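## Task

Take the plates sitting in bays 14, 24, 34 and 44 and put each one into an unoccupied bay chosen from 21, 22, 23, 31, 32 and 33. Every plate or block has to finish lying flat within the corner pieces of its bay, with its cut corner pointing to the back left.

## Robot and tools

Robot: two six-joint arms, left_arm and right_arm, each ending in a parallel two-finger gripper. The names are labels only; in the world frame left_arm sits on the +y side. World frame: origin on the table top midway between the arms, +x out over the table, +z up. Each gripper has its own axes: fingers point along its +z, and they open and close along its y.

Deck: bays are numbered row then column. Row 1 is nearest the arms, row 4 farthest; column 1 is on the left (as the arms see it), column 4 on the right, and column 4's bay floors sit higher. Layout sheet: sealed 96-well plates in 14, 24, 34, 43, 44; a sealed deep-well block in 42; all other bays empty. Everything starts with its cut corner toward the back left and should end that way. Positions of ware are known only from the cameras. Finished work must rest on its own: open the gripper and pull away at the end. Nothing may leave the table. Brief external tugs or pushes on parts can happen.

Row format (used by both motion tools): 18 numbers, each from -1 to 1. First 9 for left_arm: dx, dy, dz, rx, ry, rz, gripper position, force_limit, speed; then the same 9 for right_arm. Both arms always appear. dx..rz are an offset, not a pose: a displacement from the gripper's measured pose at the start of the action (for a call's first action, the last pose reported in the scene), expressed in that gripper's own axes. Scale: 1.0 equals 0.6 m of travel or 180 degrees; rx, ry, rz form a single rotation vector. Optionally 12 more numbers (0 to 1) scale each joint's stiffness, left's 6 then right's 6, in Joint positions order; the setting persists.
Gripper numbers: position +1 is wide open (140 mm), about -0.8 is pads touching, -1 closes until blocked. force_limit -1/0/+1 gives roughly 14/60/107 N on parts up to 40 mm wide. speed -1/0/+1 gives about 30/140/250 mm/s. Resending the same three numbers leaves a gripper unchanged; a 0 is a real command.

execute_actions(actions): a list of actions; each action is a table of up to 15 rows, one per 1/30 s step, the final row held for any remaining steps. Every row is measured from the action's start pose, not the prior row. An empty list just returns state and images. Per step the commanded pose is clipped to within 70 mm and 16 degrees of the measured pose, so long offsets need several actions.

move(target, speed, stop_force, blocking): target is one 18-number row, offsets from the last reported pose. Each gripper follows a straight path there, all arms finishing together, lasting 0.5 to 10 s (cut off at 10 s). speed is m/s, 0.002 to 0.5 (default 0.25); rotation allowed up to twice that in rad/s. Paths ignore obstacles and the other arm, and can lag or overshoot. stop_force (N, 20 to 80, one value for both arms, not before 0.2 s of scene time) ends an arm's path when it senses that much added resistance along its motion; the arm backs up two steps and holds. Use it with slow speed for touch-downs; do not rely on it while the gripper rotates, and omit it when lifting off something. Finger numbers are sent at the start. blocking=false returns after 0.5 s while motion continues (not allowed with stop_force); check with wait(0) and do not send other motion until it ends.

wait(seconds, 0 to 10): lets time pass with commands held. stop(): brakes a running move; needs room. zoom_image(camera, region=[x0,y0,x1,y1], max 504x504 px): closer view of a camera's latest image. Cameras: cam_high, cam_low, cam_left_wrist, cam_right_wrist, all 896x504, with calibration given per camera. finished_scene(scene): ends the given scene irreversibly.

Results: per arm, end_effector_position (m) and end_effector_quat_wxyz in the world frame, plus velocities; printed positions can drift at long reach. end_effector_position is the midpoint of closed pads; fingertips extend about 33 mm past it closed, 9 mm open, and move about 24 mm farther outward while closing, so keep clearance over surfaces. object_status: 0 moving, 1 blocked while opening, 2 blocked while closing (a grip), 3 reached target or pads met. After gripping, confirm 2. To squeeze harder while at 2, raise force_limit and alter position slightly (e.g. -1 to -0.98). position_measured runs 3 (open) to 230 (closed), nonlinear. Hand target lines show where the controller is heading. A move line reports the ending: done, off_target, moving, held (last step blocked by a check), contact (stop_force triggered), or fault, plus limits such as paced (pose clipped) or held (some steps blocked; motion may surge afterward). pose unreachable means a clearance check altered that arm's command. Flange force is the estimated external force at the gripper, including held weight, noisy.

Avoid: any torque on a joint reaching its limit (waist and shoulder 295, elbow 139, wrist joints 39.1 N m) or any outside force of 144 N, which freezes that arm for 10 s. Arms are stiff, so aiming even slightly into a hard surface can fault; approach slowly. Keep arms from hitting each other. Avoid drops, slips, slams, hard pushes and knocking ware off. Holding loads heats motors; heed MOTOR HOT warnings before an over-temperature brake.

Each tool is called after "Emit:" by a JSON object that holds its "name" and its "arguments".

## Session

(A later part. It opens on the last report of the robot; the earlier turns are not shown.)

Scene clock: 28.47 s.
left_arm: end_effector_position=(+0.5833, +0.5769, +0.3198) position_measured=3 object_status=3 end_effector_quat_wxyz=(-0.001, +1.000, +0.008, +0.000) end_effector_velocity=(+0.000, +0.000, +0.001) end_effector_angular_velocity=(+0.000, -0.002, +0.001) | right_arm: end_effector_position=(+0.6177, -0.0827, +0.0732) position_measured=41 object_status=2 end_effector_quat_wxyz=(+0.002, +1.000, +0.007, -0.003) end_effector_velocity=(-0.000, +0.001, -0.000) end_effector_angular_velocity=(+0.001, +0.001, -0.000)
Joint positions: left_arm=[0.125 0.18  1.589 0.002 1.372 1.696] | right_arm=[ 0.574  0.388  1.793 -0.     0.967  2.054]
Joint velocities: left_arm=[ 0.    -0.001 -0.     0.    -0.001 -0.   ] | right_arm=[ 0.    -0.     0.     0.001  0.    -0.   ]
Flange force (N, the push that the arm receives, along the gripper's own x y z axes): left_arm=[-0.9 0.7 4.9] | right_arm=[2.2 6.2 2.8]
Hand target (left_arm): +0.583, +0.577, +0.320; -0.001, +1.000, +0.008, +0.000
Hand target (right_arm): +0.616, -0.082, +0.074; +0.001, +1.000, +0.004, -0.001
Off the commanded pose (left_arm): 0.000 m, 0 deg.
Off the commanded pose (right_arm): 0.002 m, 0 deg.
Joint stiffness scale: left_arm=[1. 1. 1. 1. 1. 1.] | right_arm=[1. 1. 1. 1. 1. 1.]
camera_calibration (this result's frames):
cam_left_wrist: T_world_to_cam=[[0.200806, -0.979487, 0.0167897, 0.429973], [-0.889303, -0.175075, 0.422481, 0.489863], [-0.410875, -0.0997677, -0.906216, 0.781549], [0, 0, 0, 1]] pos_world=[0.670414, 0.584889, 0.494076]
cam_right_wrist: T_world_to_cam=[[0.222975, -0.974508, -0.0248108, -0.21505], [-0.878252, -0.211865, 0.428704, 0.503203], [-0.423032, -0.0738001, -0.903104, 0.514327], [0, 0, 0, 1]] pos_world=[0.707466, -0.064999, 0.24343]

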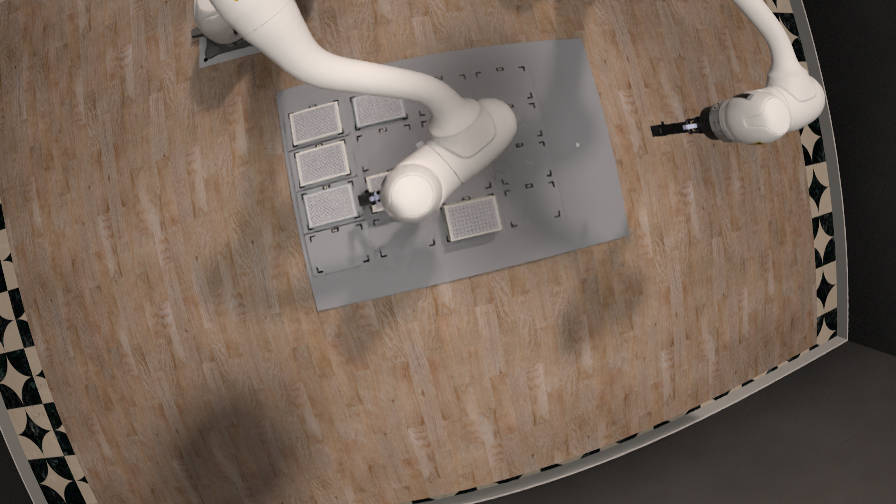

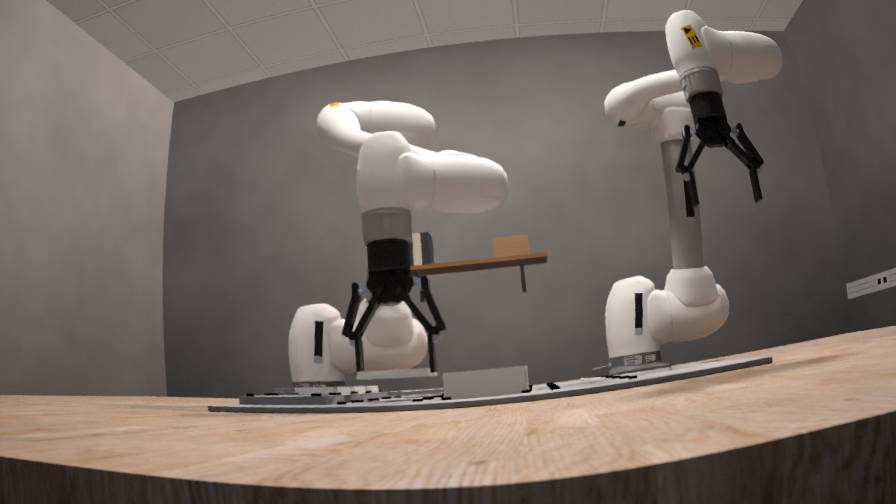

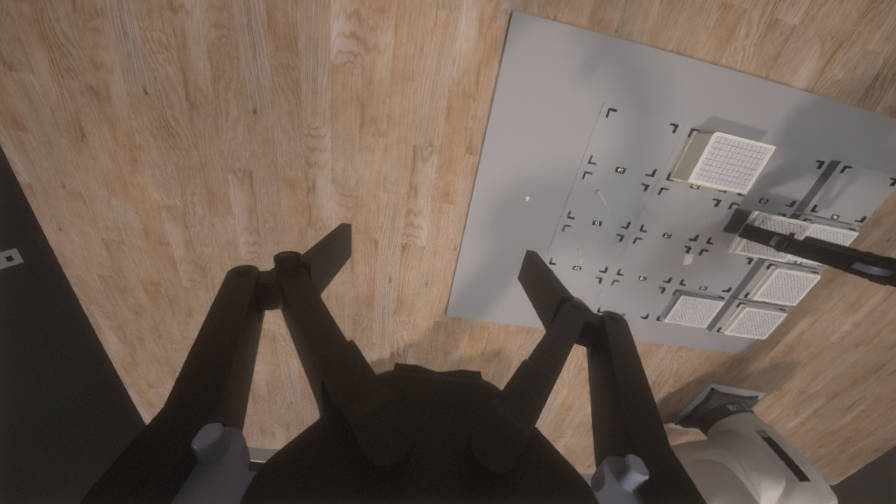

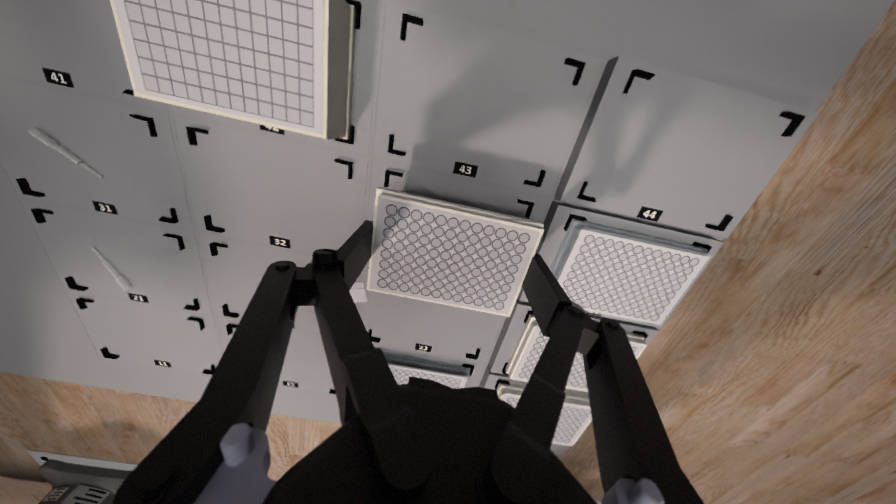

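Emit:
{"name": "move", "arguments": {"target": [0,0,0,0,0,0,1,0,0,-0.001,0.0005,0.064,0.001,0.002,0,-1,0.2,-0.7], "speed": 0.05}}

Emit:
{"name": "zoom_image", "arguments": {"camera": "cam_right_wrist", "region": [314,120,594,340]}}

Scene clock: 31.47 s.
left_arm: end_effector_position=(+0.5833, +0.5769, +0.3198) position_measured=3 object_status=3 end_effector_quat_wxyz=(-0.001, +1.000, +0.008, +0.000) end_effector_velocity=(+0.001, -0.001, -0.000) end_effector_angular_velocity=(-0.001, -0.001, -0.002) | right_arm: end_effector_position=(+0.6184, -0.0823, +0.0400) position_measured=41 object_status=2 end_effector_quat_wxyz=(-0.001, +1.000, +0.007, +0.002) end_effector_velocity=(+0.001, +0.000, -0.002) end_effector_angular_velocity=(-0.000, -0.002, +0.001)
Joint positions: left_arm=[0.125 0.18  1.589 0.002 1.372 1.696] | right_arm=[ 0.574  0.418  1.822 -0.     0.898  2.054]
Joint velocities: left_arm=[-0.001  0.    -0.    -0.001 -0.001  0.   ] | right_arm=[ 0.     0.002  0.001 -0.002 -0.005  0.   ]
Flange force (N, the push that the arm receives, along the gripper's own x y z axes): left_arm=[0.2 1.0 5.1] | right_arm=[3.1 5.9 4.9]
Hand target (left_arm): +0.583, +0.577, +0.320; -0.001, +1.000, +0.008, +0.000
Hand target (right_arm): +0.617, -0.083, +0.035; +0.000, +1.000, +0.007, +0.000
Off the commanded pose (left_arm): 0.000 m, 0 deg.
Off the commanded pose (right_arm): 0.005 m, 0 deg.
Joint stiffness scale: left_arm=[1. 1. 1. 1. 1. 1.] | right_arm=[1. 1. 1. 1. 1. 1.]
move: off_target (right_arm)
camera_calibration (this result's frames):
cam_left_wrist: T_world_to_cam=[[0.200806, -0.979487, 0.0167898, 0.429973], [-0.889303, -0.175075, 0.422481, 0.489863], [-0.410875, -0.0997677, -0.906216, 0.781549], [0, 0, 0, 1]] pos_world=[0.670414, 0.584889, 0.494076]
cam_right_wrist: T_world_to_cam=[[0.223292, -0.974357, -0.0277513, -0.215684], [-0.882306, -0.214135, 0.419145, 0.520847], [-0.414339, -0.0691065, -0.907495, 0.479853], [0, 0, 0, 1]] pos_world=[0.706529, -0.0654605, 0.211168]

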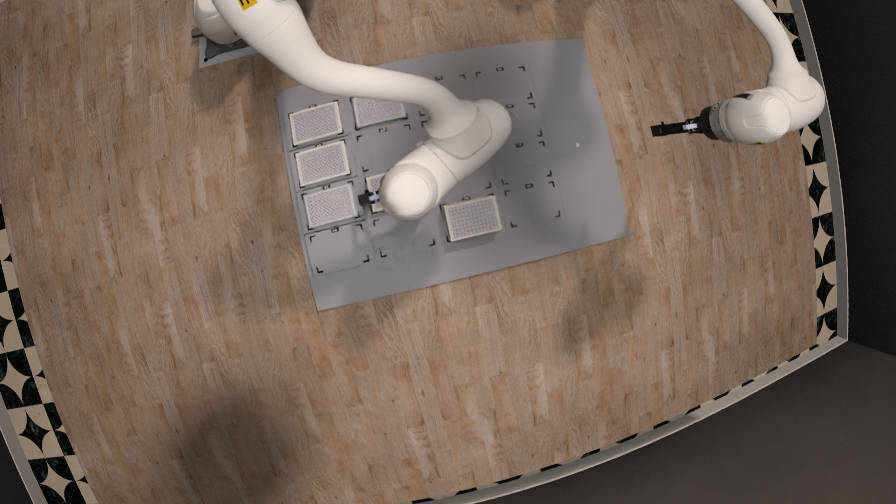

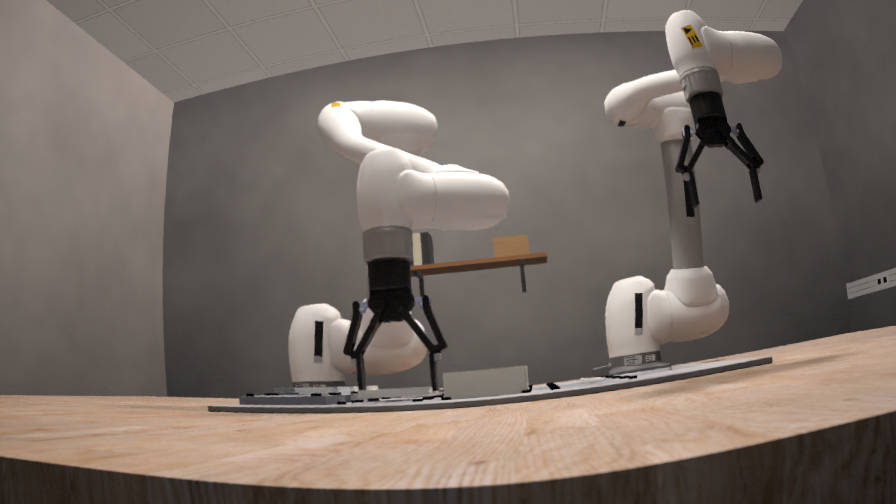

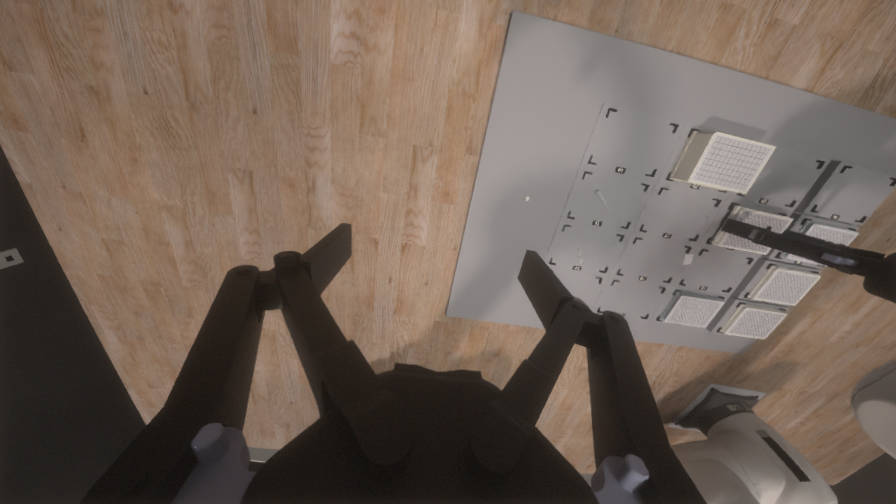

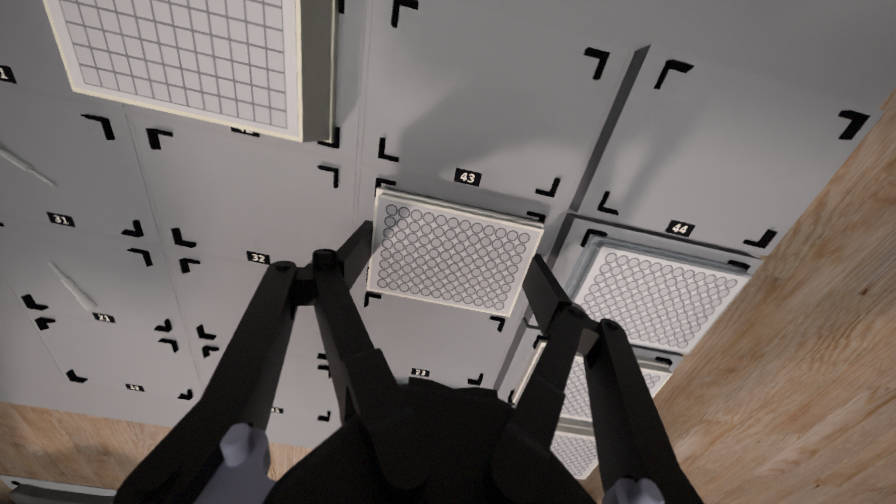

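Region (314, 120, 594, 340) of cam_right_wrist's 896x504 image, scaled by 1.800, with more detail than that image has; it fills the top 396 rows of this view, and the rest is white.

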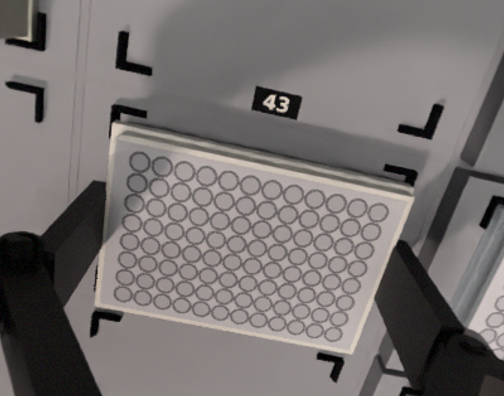

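Emit:
{"name": "move", "arguments": {"target": [0,0,0,0,0,0,1,0,0,0,0.0005,0.023,0,-0.001,0,-1,0.2,-0.7], "speed": 0.01, "stop_force": 20}}

Emit:
{"name": "zoom_image", "arguments": {"camera": "cam_right_wrist", "region": [314,120,594,340]}}

Scene clock: 36.83 s.
left_arm: end_effector_position=(+0.5833, +0.5769, +0.3198) position_measured=3 object_status=3 end_effector_quat_wxyz=(-0.001, +1.000, +0.008, +0.000) end_effector_velocity=(+0.000, -0.000, +0.001) end_effector_angular_velocity=(+0.001, -0.002, -0.001) | right_arm: end_effector_position=(+0.6200, -0.0816, +0.0325) position_measured=41 object_status=2 end_effector_quat_wxyz=(-0.001, +1.000, +0.007, +0.002) end_effector_velocity=(+0.000, -0.000, -0.000) end_effector_angular_velocity=(-0.001, -0.001, +0.002)
Joint positions: left_arm=[0.125 0.18  1.589 0.002 1.372 1.696] | right_arm=[ 0.574  0.427  1.825 -0.     0.885  2.054]
Joint velocities: left_arm=[-0.001 -0.001 -0.     0.001 -0.001 -0.   ] | right_arm=[ 0.001 -0.     0.    -0.002 -0.    -0.   ]
Flange force (N, the push that the arm receives, along the gripper's own x y z axes): left_arm=[-0.3 0.6 4.8] | right_arm=[3.0 10.9 -11.5]
Hand target (left_arm): +0.583, +0.577, +0.320; -0.001, +1.000, +0.008, +0.000
Hand target (right_arm): +0.618, -0.083, +0.026; -0.001, +1.000, +0.007, +0.000
Off the commanded pose (left_arm): 0.000 m, 0 deg.
Off the commanded pose (right_arm): 0.007 m, 0 deg.
Joint stiffness scale: left_arm=[1. 1. 1. 1. 1. 1.] | right_arm=[1. 1. 1. 1. 1. 1.]
move: off_target (right_arm)
camera_calibration (this result's frames):
cam_left_wrist: T_world_to_cam=[[0.200806, -0.979487, 0.0167897, 0.429973], [-0.889303, -0.175075, 0.422481, 0.489863], [-0.410875, -0.0997677, -0.906216, 0.781549], [0, 0, 0, 1]] pos_world=[0.670414, 0.584889, 0.494076]
cam_right_wrist: T_world_to_cam=[[0.223189, -0.97437, -0.0280862, -0.215464], [-0.88279, -0.214262, 0.418058, 0.525822], [-0.413361, -0.0685118, -0.907986, 0.473164], [0, 0, 0, 1]] pos_world=[0.707867, -0.0648602, 0.203751]

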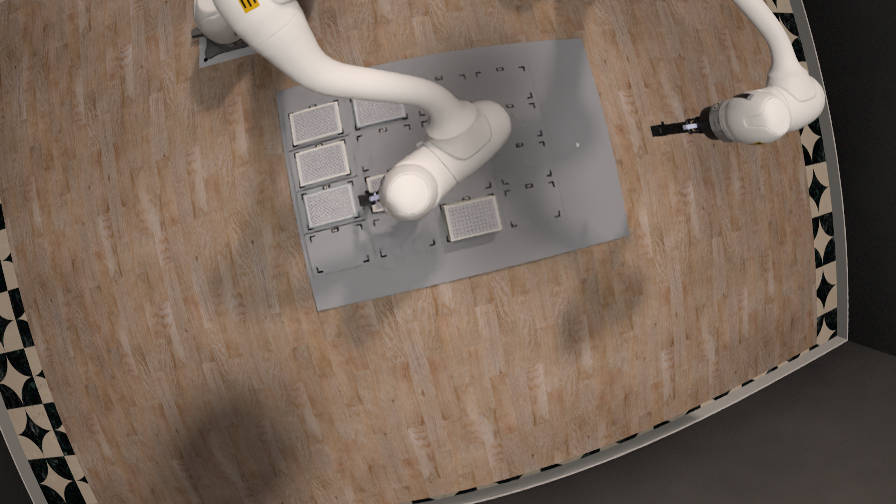

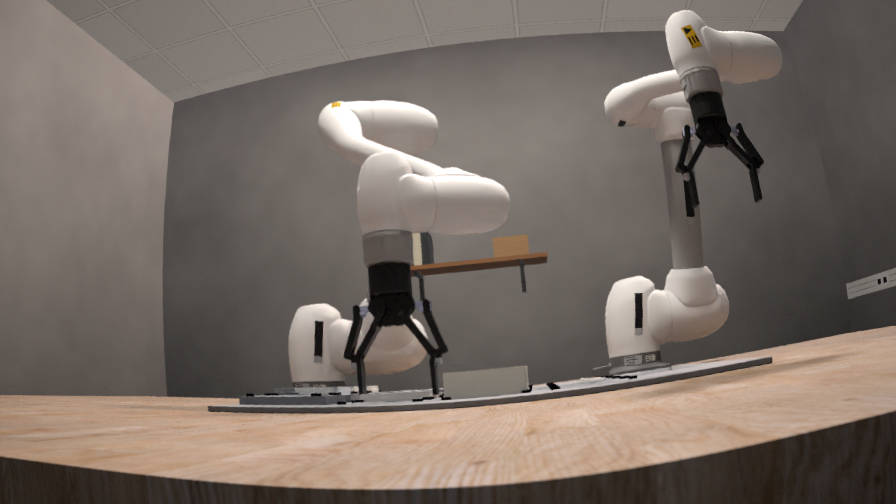

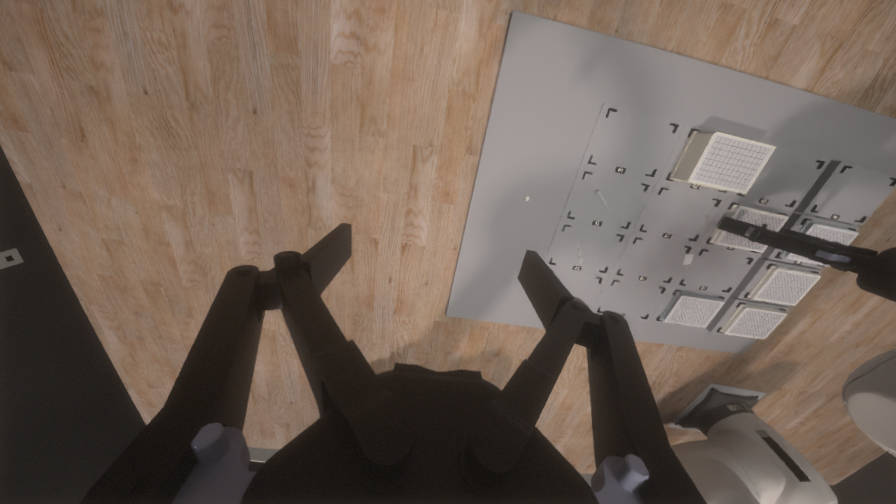

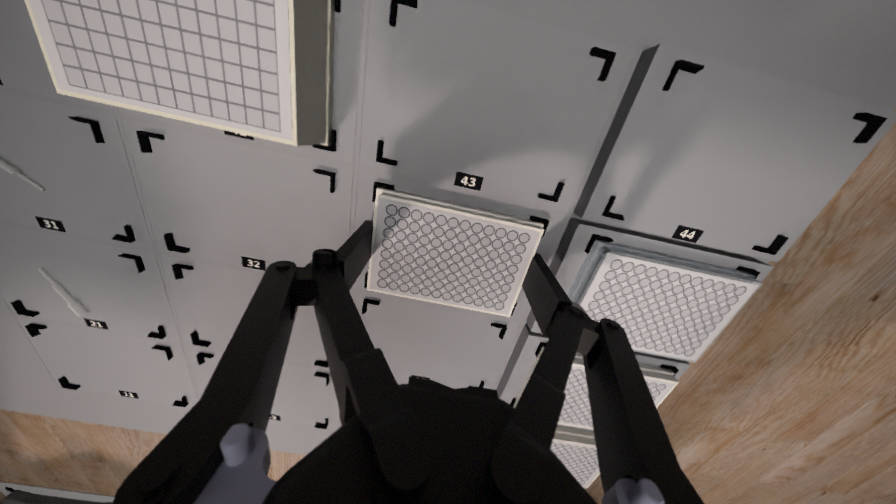

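Region (314, 120, 594, 340) of cam_right_wrist's 896x504 image, scaled by 1.800, with more detail than that image has; it fills the top 396 rows of this view, and the rest is white.

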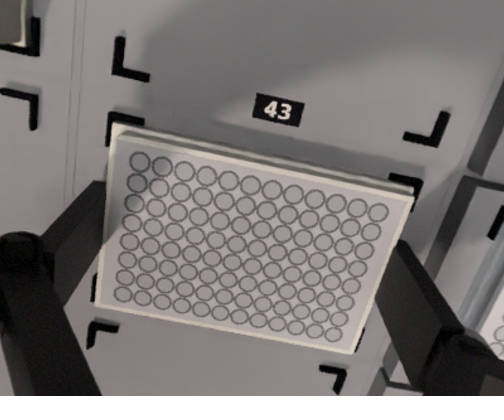

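Emit:
{"name": "move", "arguments": {"target": [0,0,0,0,0,0,1,0,0,0,0,0,0,0,0,0.87,0.2,-0.5]}}

Emit:
{"name": "move", "arguments": {"target": [0,0,0,0,0,0,1,0,0,0,0,-0.07,0,0,0,0.87,0.2,-0.5], "speed": 0.1}}

Emit:
{"name": "move", "arguments": {"target": [0,0,0,0,0,0,1,0,0,-0.002,0.2755,0,0,0,-0.002,1,0.2,-0.5], "speed": 0.25}}

Emit:
{"name": "zoom_image", "arguments": {"camera": "cam_right_wrist", "region": [314,120,594,340]}}

Scene clock: 42.57 s.
left_arm: end_effector_position=(+0.5833, +0.5769, +0.3198) position_measured=3 object_status=3 end_effector_quat_wxyz=(-0.001, +1.000, +0.008, +0.000) end_effector_velocity=(+0.000, +0.001, -0.001) end_effector_angular_velocity=(+0.002, +0.001, +0.000) | right_arm: end_effector_position=(+0.6200, -0.0815, +0.0325) position_measured=20 object_status=3 end_effector_quat_wxyz=(-0.001, +1.000, +0.007, +0.002) end_effector_velocity=(-0.001, -0.000, -0.000) end_effector_angular_velocity=(-0.000, +0.001, -0.000)
Joint positions: left_arm=[0.125 0.18  1.589 0.002 1.372 1.696] | right_arm=[ 0.574  0.427  1.825 -0.     0.885  2.054]
Joint velocities: left_arm=[ 0.001  0.001 -0.     0.002 -0.     0.   ] | right_arm=[-0.     0.     0.001  0.    -0.     0.   ]
Flange force (N, the push that the arm receives, along the gripper's own x y z axes): left_arm=[-0.5 0.8 5.3] | right_arm=[0.6 9.0 1.4]
Hand target (left_arm): +0.583, +0.577, +0.320; -0.001, +1.000, +0.008, +0.000
Hand target (right_arm): +0.620, -0.082, +0.032; -0.001, +1.000, +0.007, +0.002
Off the commanded pose (left_arm): 0.000 m, 0 deg.
Off the commanded pose (right_arm): 0.000 m, 0 deg.
Joint stiffness scale: left_arm=[1. 1. 1. 1. 1. 1.] | right_arm=[1. 1. 1. 1. 1. 1.]
move: done
camera_calibration (this result's frames):
cam_left_wrist: T_world_to_cam=[[0.200806, -0.979487, 0.0167898, 0.429973], [-0.889303, -0.175075, 0.422481, 0.489863], [-0.410875, -0.0997677, -0.906216, 0.781549], [0, 0, 0, 1]] pos_world=[0.670414, 0.584889, 0.494076]
cam_right_wrist: T_world_to_cam=[[0.223189, -0.97437, -0.0280913, -0.215462], [-0.882797, -0.214266, 0.418042, 0.525832], [-0.413346, -0.0685036, -0.907993, 0.473159], [0, 0, 0, 1]] pos_world=[0.70787, -0.0648588, 0.203753]

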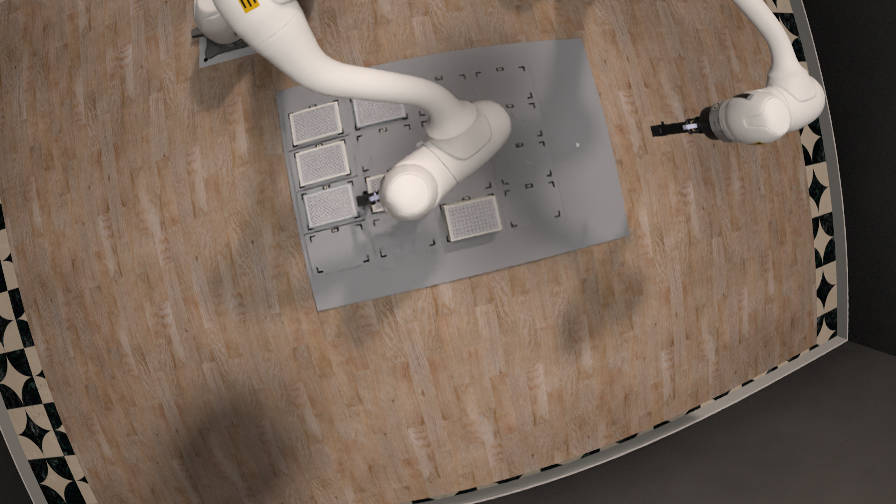

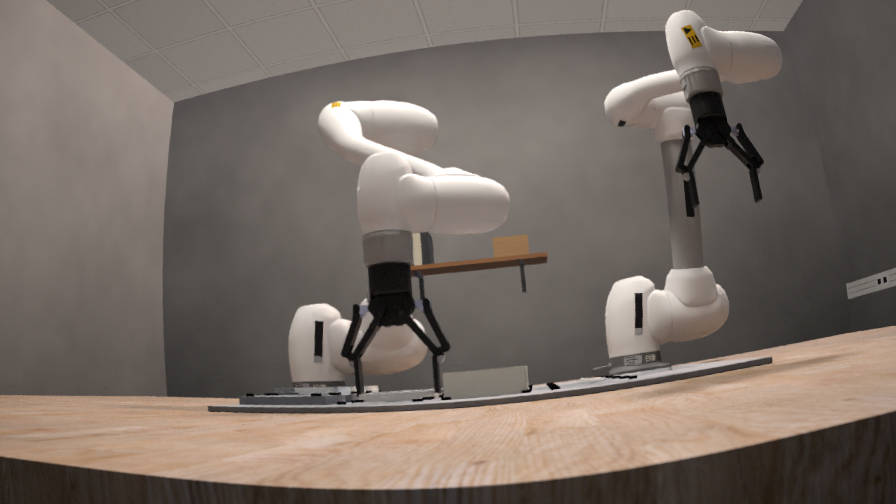

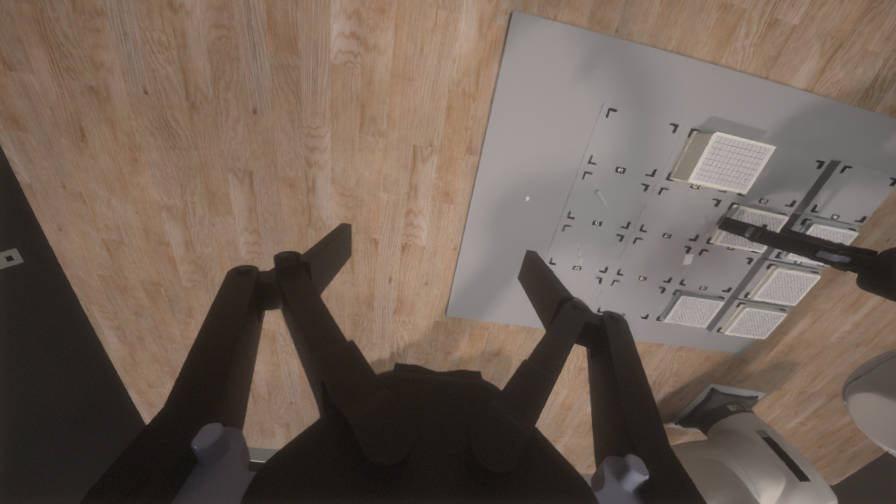

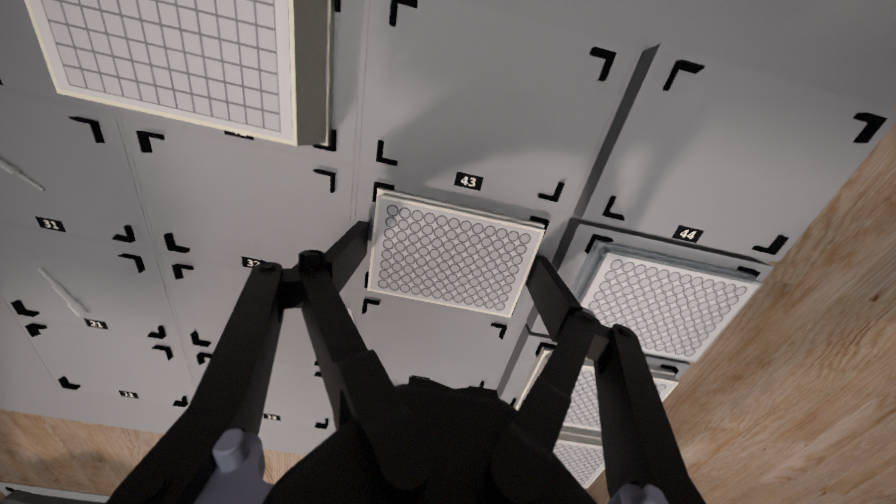

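Scene clock: 43.43 s.
left_arm: end_effector_position=(+0.5833, +0.5769, +0.3198) position_measured=3 object_status=3 end_effector_quat_wxyz=(-0.001, +1.000, +0.008, +0.000) end_effector_velocity=(+0.000, +0.000, -0.001) end_effector_angular_velocity=(-0.001, +0.001, +0.000) | right_arm: end_effector_position=(+0.6185, -0.0824, +0.0692) position_measured=20 object_status=3 end_effector_quat_wxyz=(-0.000, +1.000, +0.007, +0.001) end_effector_velocity=(-0.001, +0.000, +0.002) end_effector_angular_velocity=(-0.001, +0.002, +0.001)
Joint positions: left_arm=[0.125 0.18  1.589 0.002 1.372 1.696] | right_arm=[ 0.574  0.389  1.8   -0.     0.95   2.054]
Joint velocities: left_arm=[ 0.     0.002  0.    -0.    -0.001 -0.   ] | right_arm=[ 0.001 -0.001 -0.001  0.     0.005  0.   ]
Flange force (N, the push that the arm receives, along the gripper's own x y z axes): left_arm=[0.0 2.4 5.5] | right_arm=[6.2 5.7 5.4]
Hand target (left_arm): +0.583, +0.577, +0.320; -0.001, +1.000, +0.008, +0.000
Hand target (right_arm): +0.620, -0.082, +0.074; -0.001, +1.000, +0.007, +0.002
Off the commanded pose (left_arm): 0.000 m, 0 deg.
Off the commanded pose (right_arm): 0.005 m, 0 deg.
Joint stiffness scale: left_arm=[1. 1. 1. 1. 1. 1.] | right_arm=[1. 1. 1. 1. 1. 1.]
move: off_target (right_arm)
camera_calibration (this result's frames):
cam_left_wrist: T_world_to_cam=[[0.200806, -0.979487, 0.0167898, 0.429973], [-0.889303, -0.175075, 0.422481, 0.489863], [-0.410875, -0.0997677, -0.906216, 0.781549], [0, 0, 0, 1]] pos_world=[0.670414, 0.584889, 0.494076]
cam_right_wrist: T_world_to_cam=[[0.223072, -0.974427, -0.0270477, -0.214901], [-0.881391, -0.21347, 0.421402, 0.507929], [-0.416399, -0.0701633, -0.90647, 0.507474], [0, 0, 0, 1]] pos_world=[0.706934, -0.065371, 0.240155]

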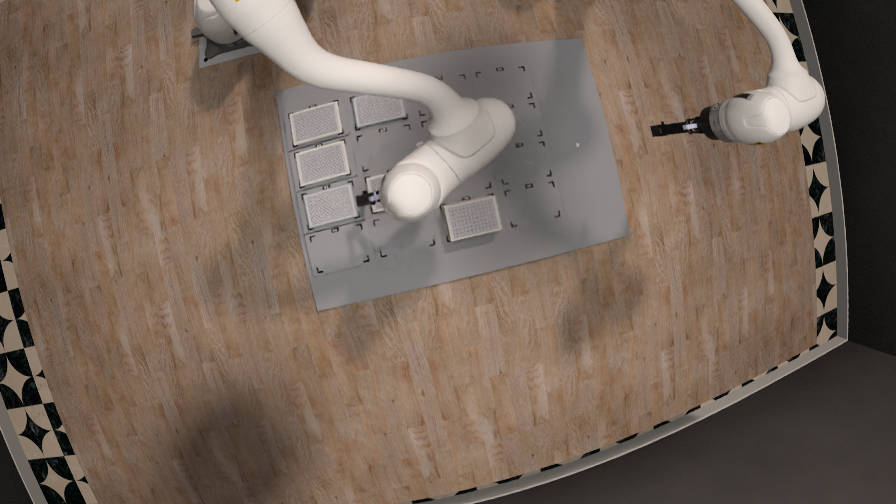

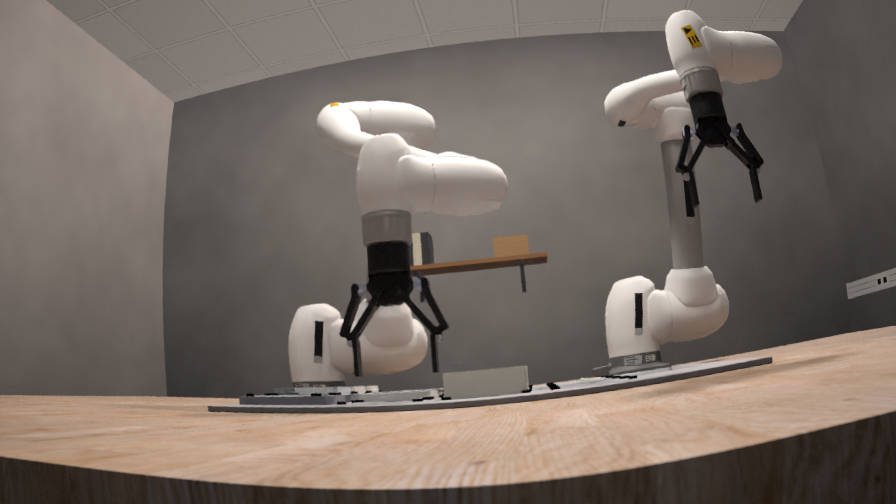

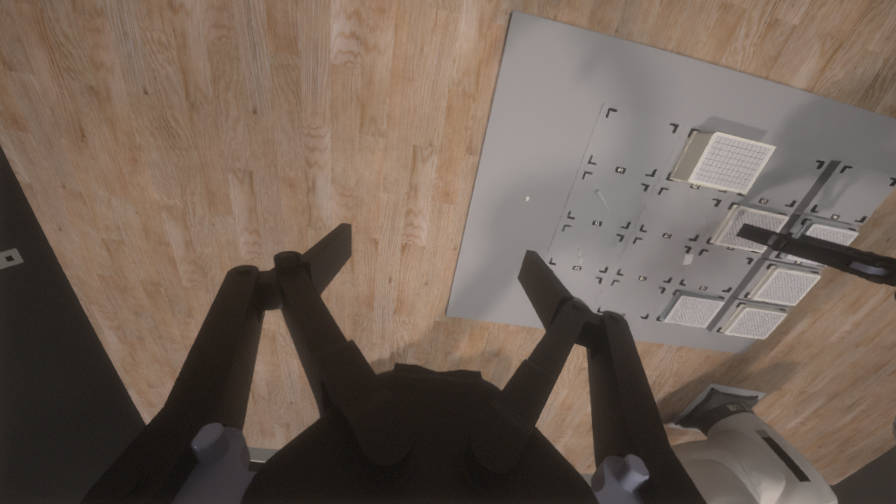

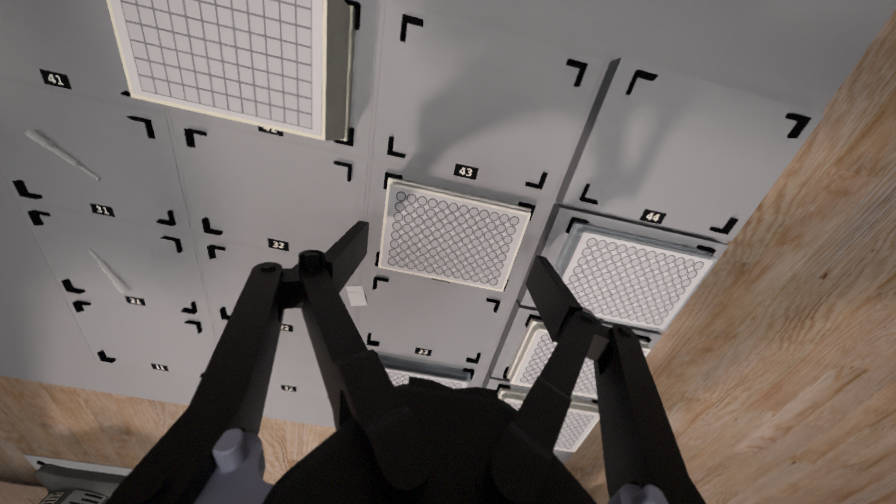

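Scene clock: 44.70 s.
left_arm: end_effector_position=(+0.5833, +0.5769, +0.3198) position_measured=3 object_status=3 end_effector_quat_wxyz=(-0.001, +1.000, +0.008, +0.000) end_effector_velocity=(+0.000, +0.001, -0.001) end_effector_angular_velocity=(+0.001, +0.001, +0.000) | right_arm: end_effector_position=(+0.6199, -0.2469, +0.0682) position_measured=3 object_status=3 end_effector_quat_wxyz=(+0.001, +1.000, +0.007, -0.002) end_effector_velocity=(+0.000, -0.002, +0.000) end_effector_angular_velocity=(+0.001, -0.001, +0.002)
Joint positions: left_arm=[0.125 0.18  1.589 0.002 1.372 1.696] | right_arm=[ 0.34   0.301  1.933 -0.002  0.912  1.819]
Joint velocities: left_arm=[ 0.001  0.001 -0.     0.001  0.    -0.   ] | right_arm=[-0.003 -0.001  0.001  0.    -0.001 -0.005]
Flange force (N, the push that the arm receives, along the gripper's own x y z axes): left_arm=[-1.2 0.2 4.8] | right_arm=[2.7 4.5 1.5]
Hand target (left_arm): +0.583, +0.577, +0.320; -0.001, +1.000, +0.008, +0.000
Hand target (right_arm): +0.619, -0.248, +0.069; +0.000, +1.000, +0.010, +0.001
Off the commanded pose (left_arm): 0.000 m, 0 deg.
Off the commanded pose (right_arm): 0.001 m, 0 deg.
Joint stiffness scale: left_arm=[1. 1. 1. 1. 1. 1.] | right_arm=[1. 1. 1. 1. 1. 1.]
move: done
camera_calibration (this result's frames):
cam_left_wrist: T_world_to_cam=[[0.200806, -0.979487, 0.0167897, 0.429973], [-0.889302, -0.175075, 0.422481, 0.489863], [-0.410875, -0.0997676, -0.906216, 0.781549], [0, 0, 0, 1]] pos_world=[0.670414, 0.584889, 0.494076]
cam_right_wrist: T_world_to_cam=[[0.224403, -0.97416, -0.0255998, -0.376463], [-0.879091, -0.2137, 0.426064, 0.472711], [-0.420526, -0.0731056, -0.904331, 0.497358], [0, 0, 0, 1]] pos_world=[0.709187, -0.229357, 0.238734]

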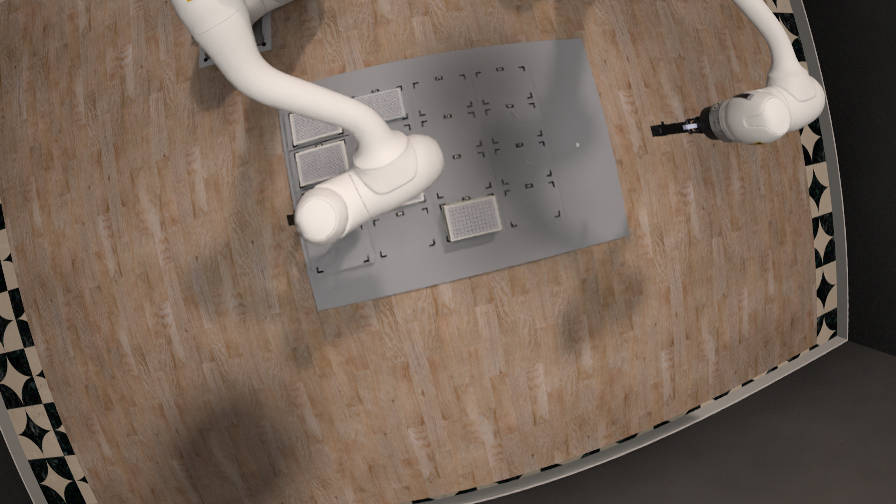

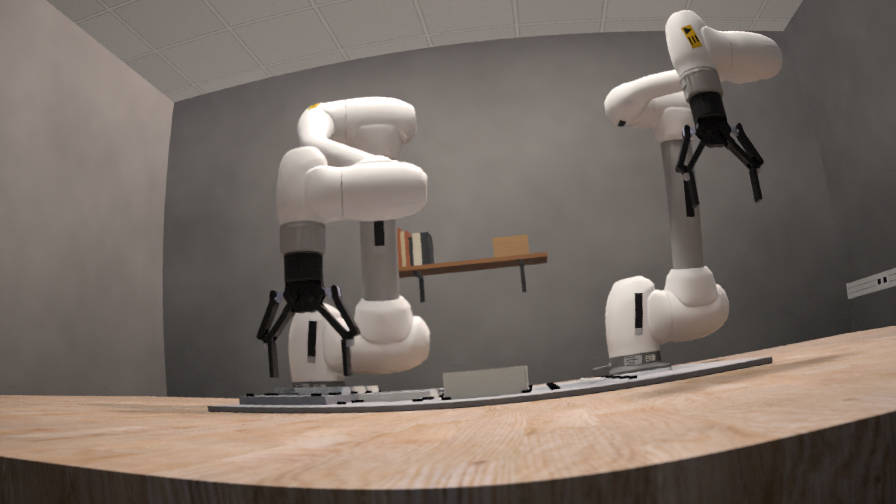

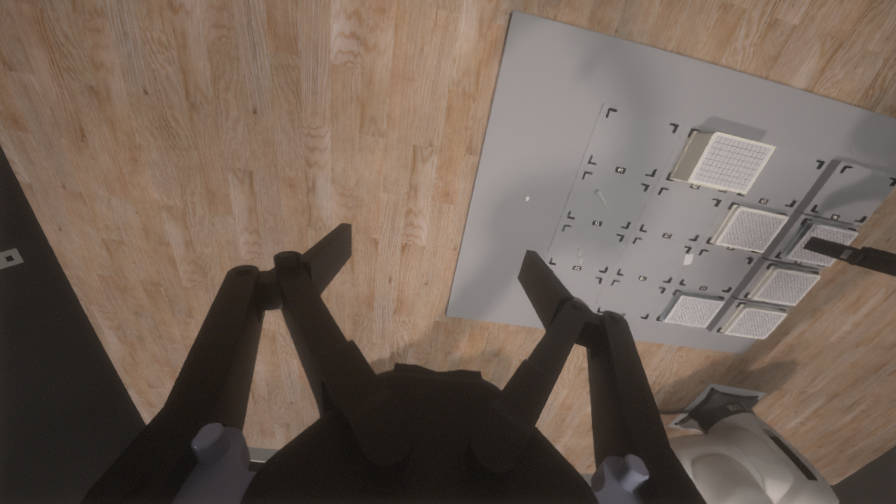

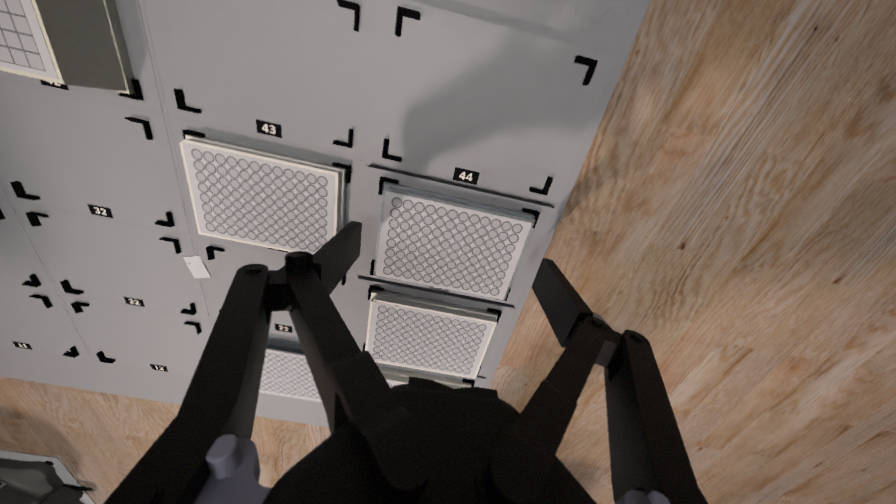

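Region (314, 120, 594, 340) of cam_right_wrist's 896x504 image, scaled by 1.800, with more detail than that image has; it fills the top 396 rows of this view, and the rest is white.

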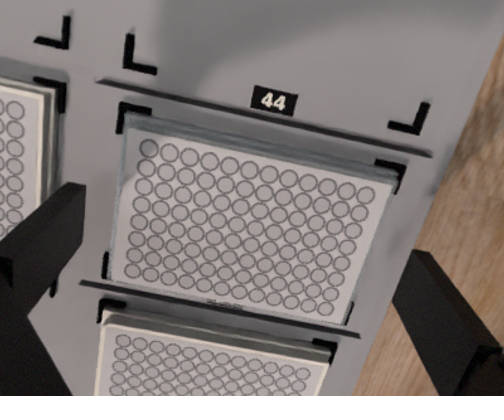

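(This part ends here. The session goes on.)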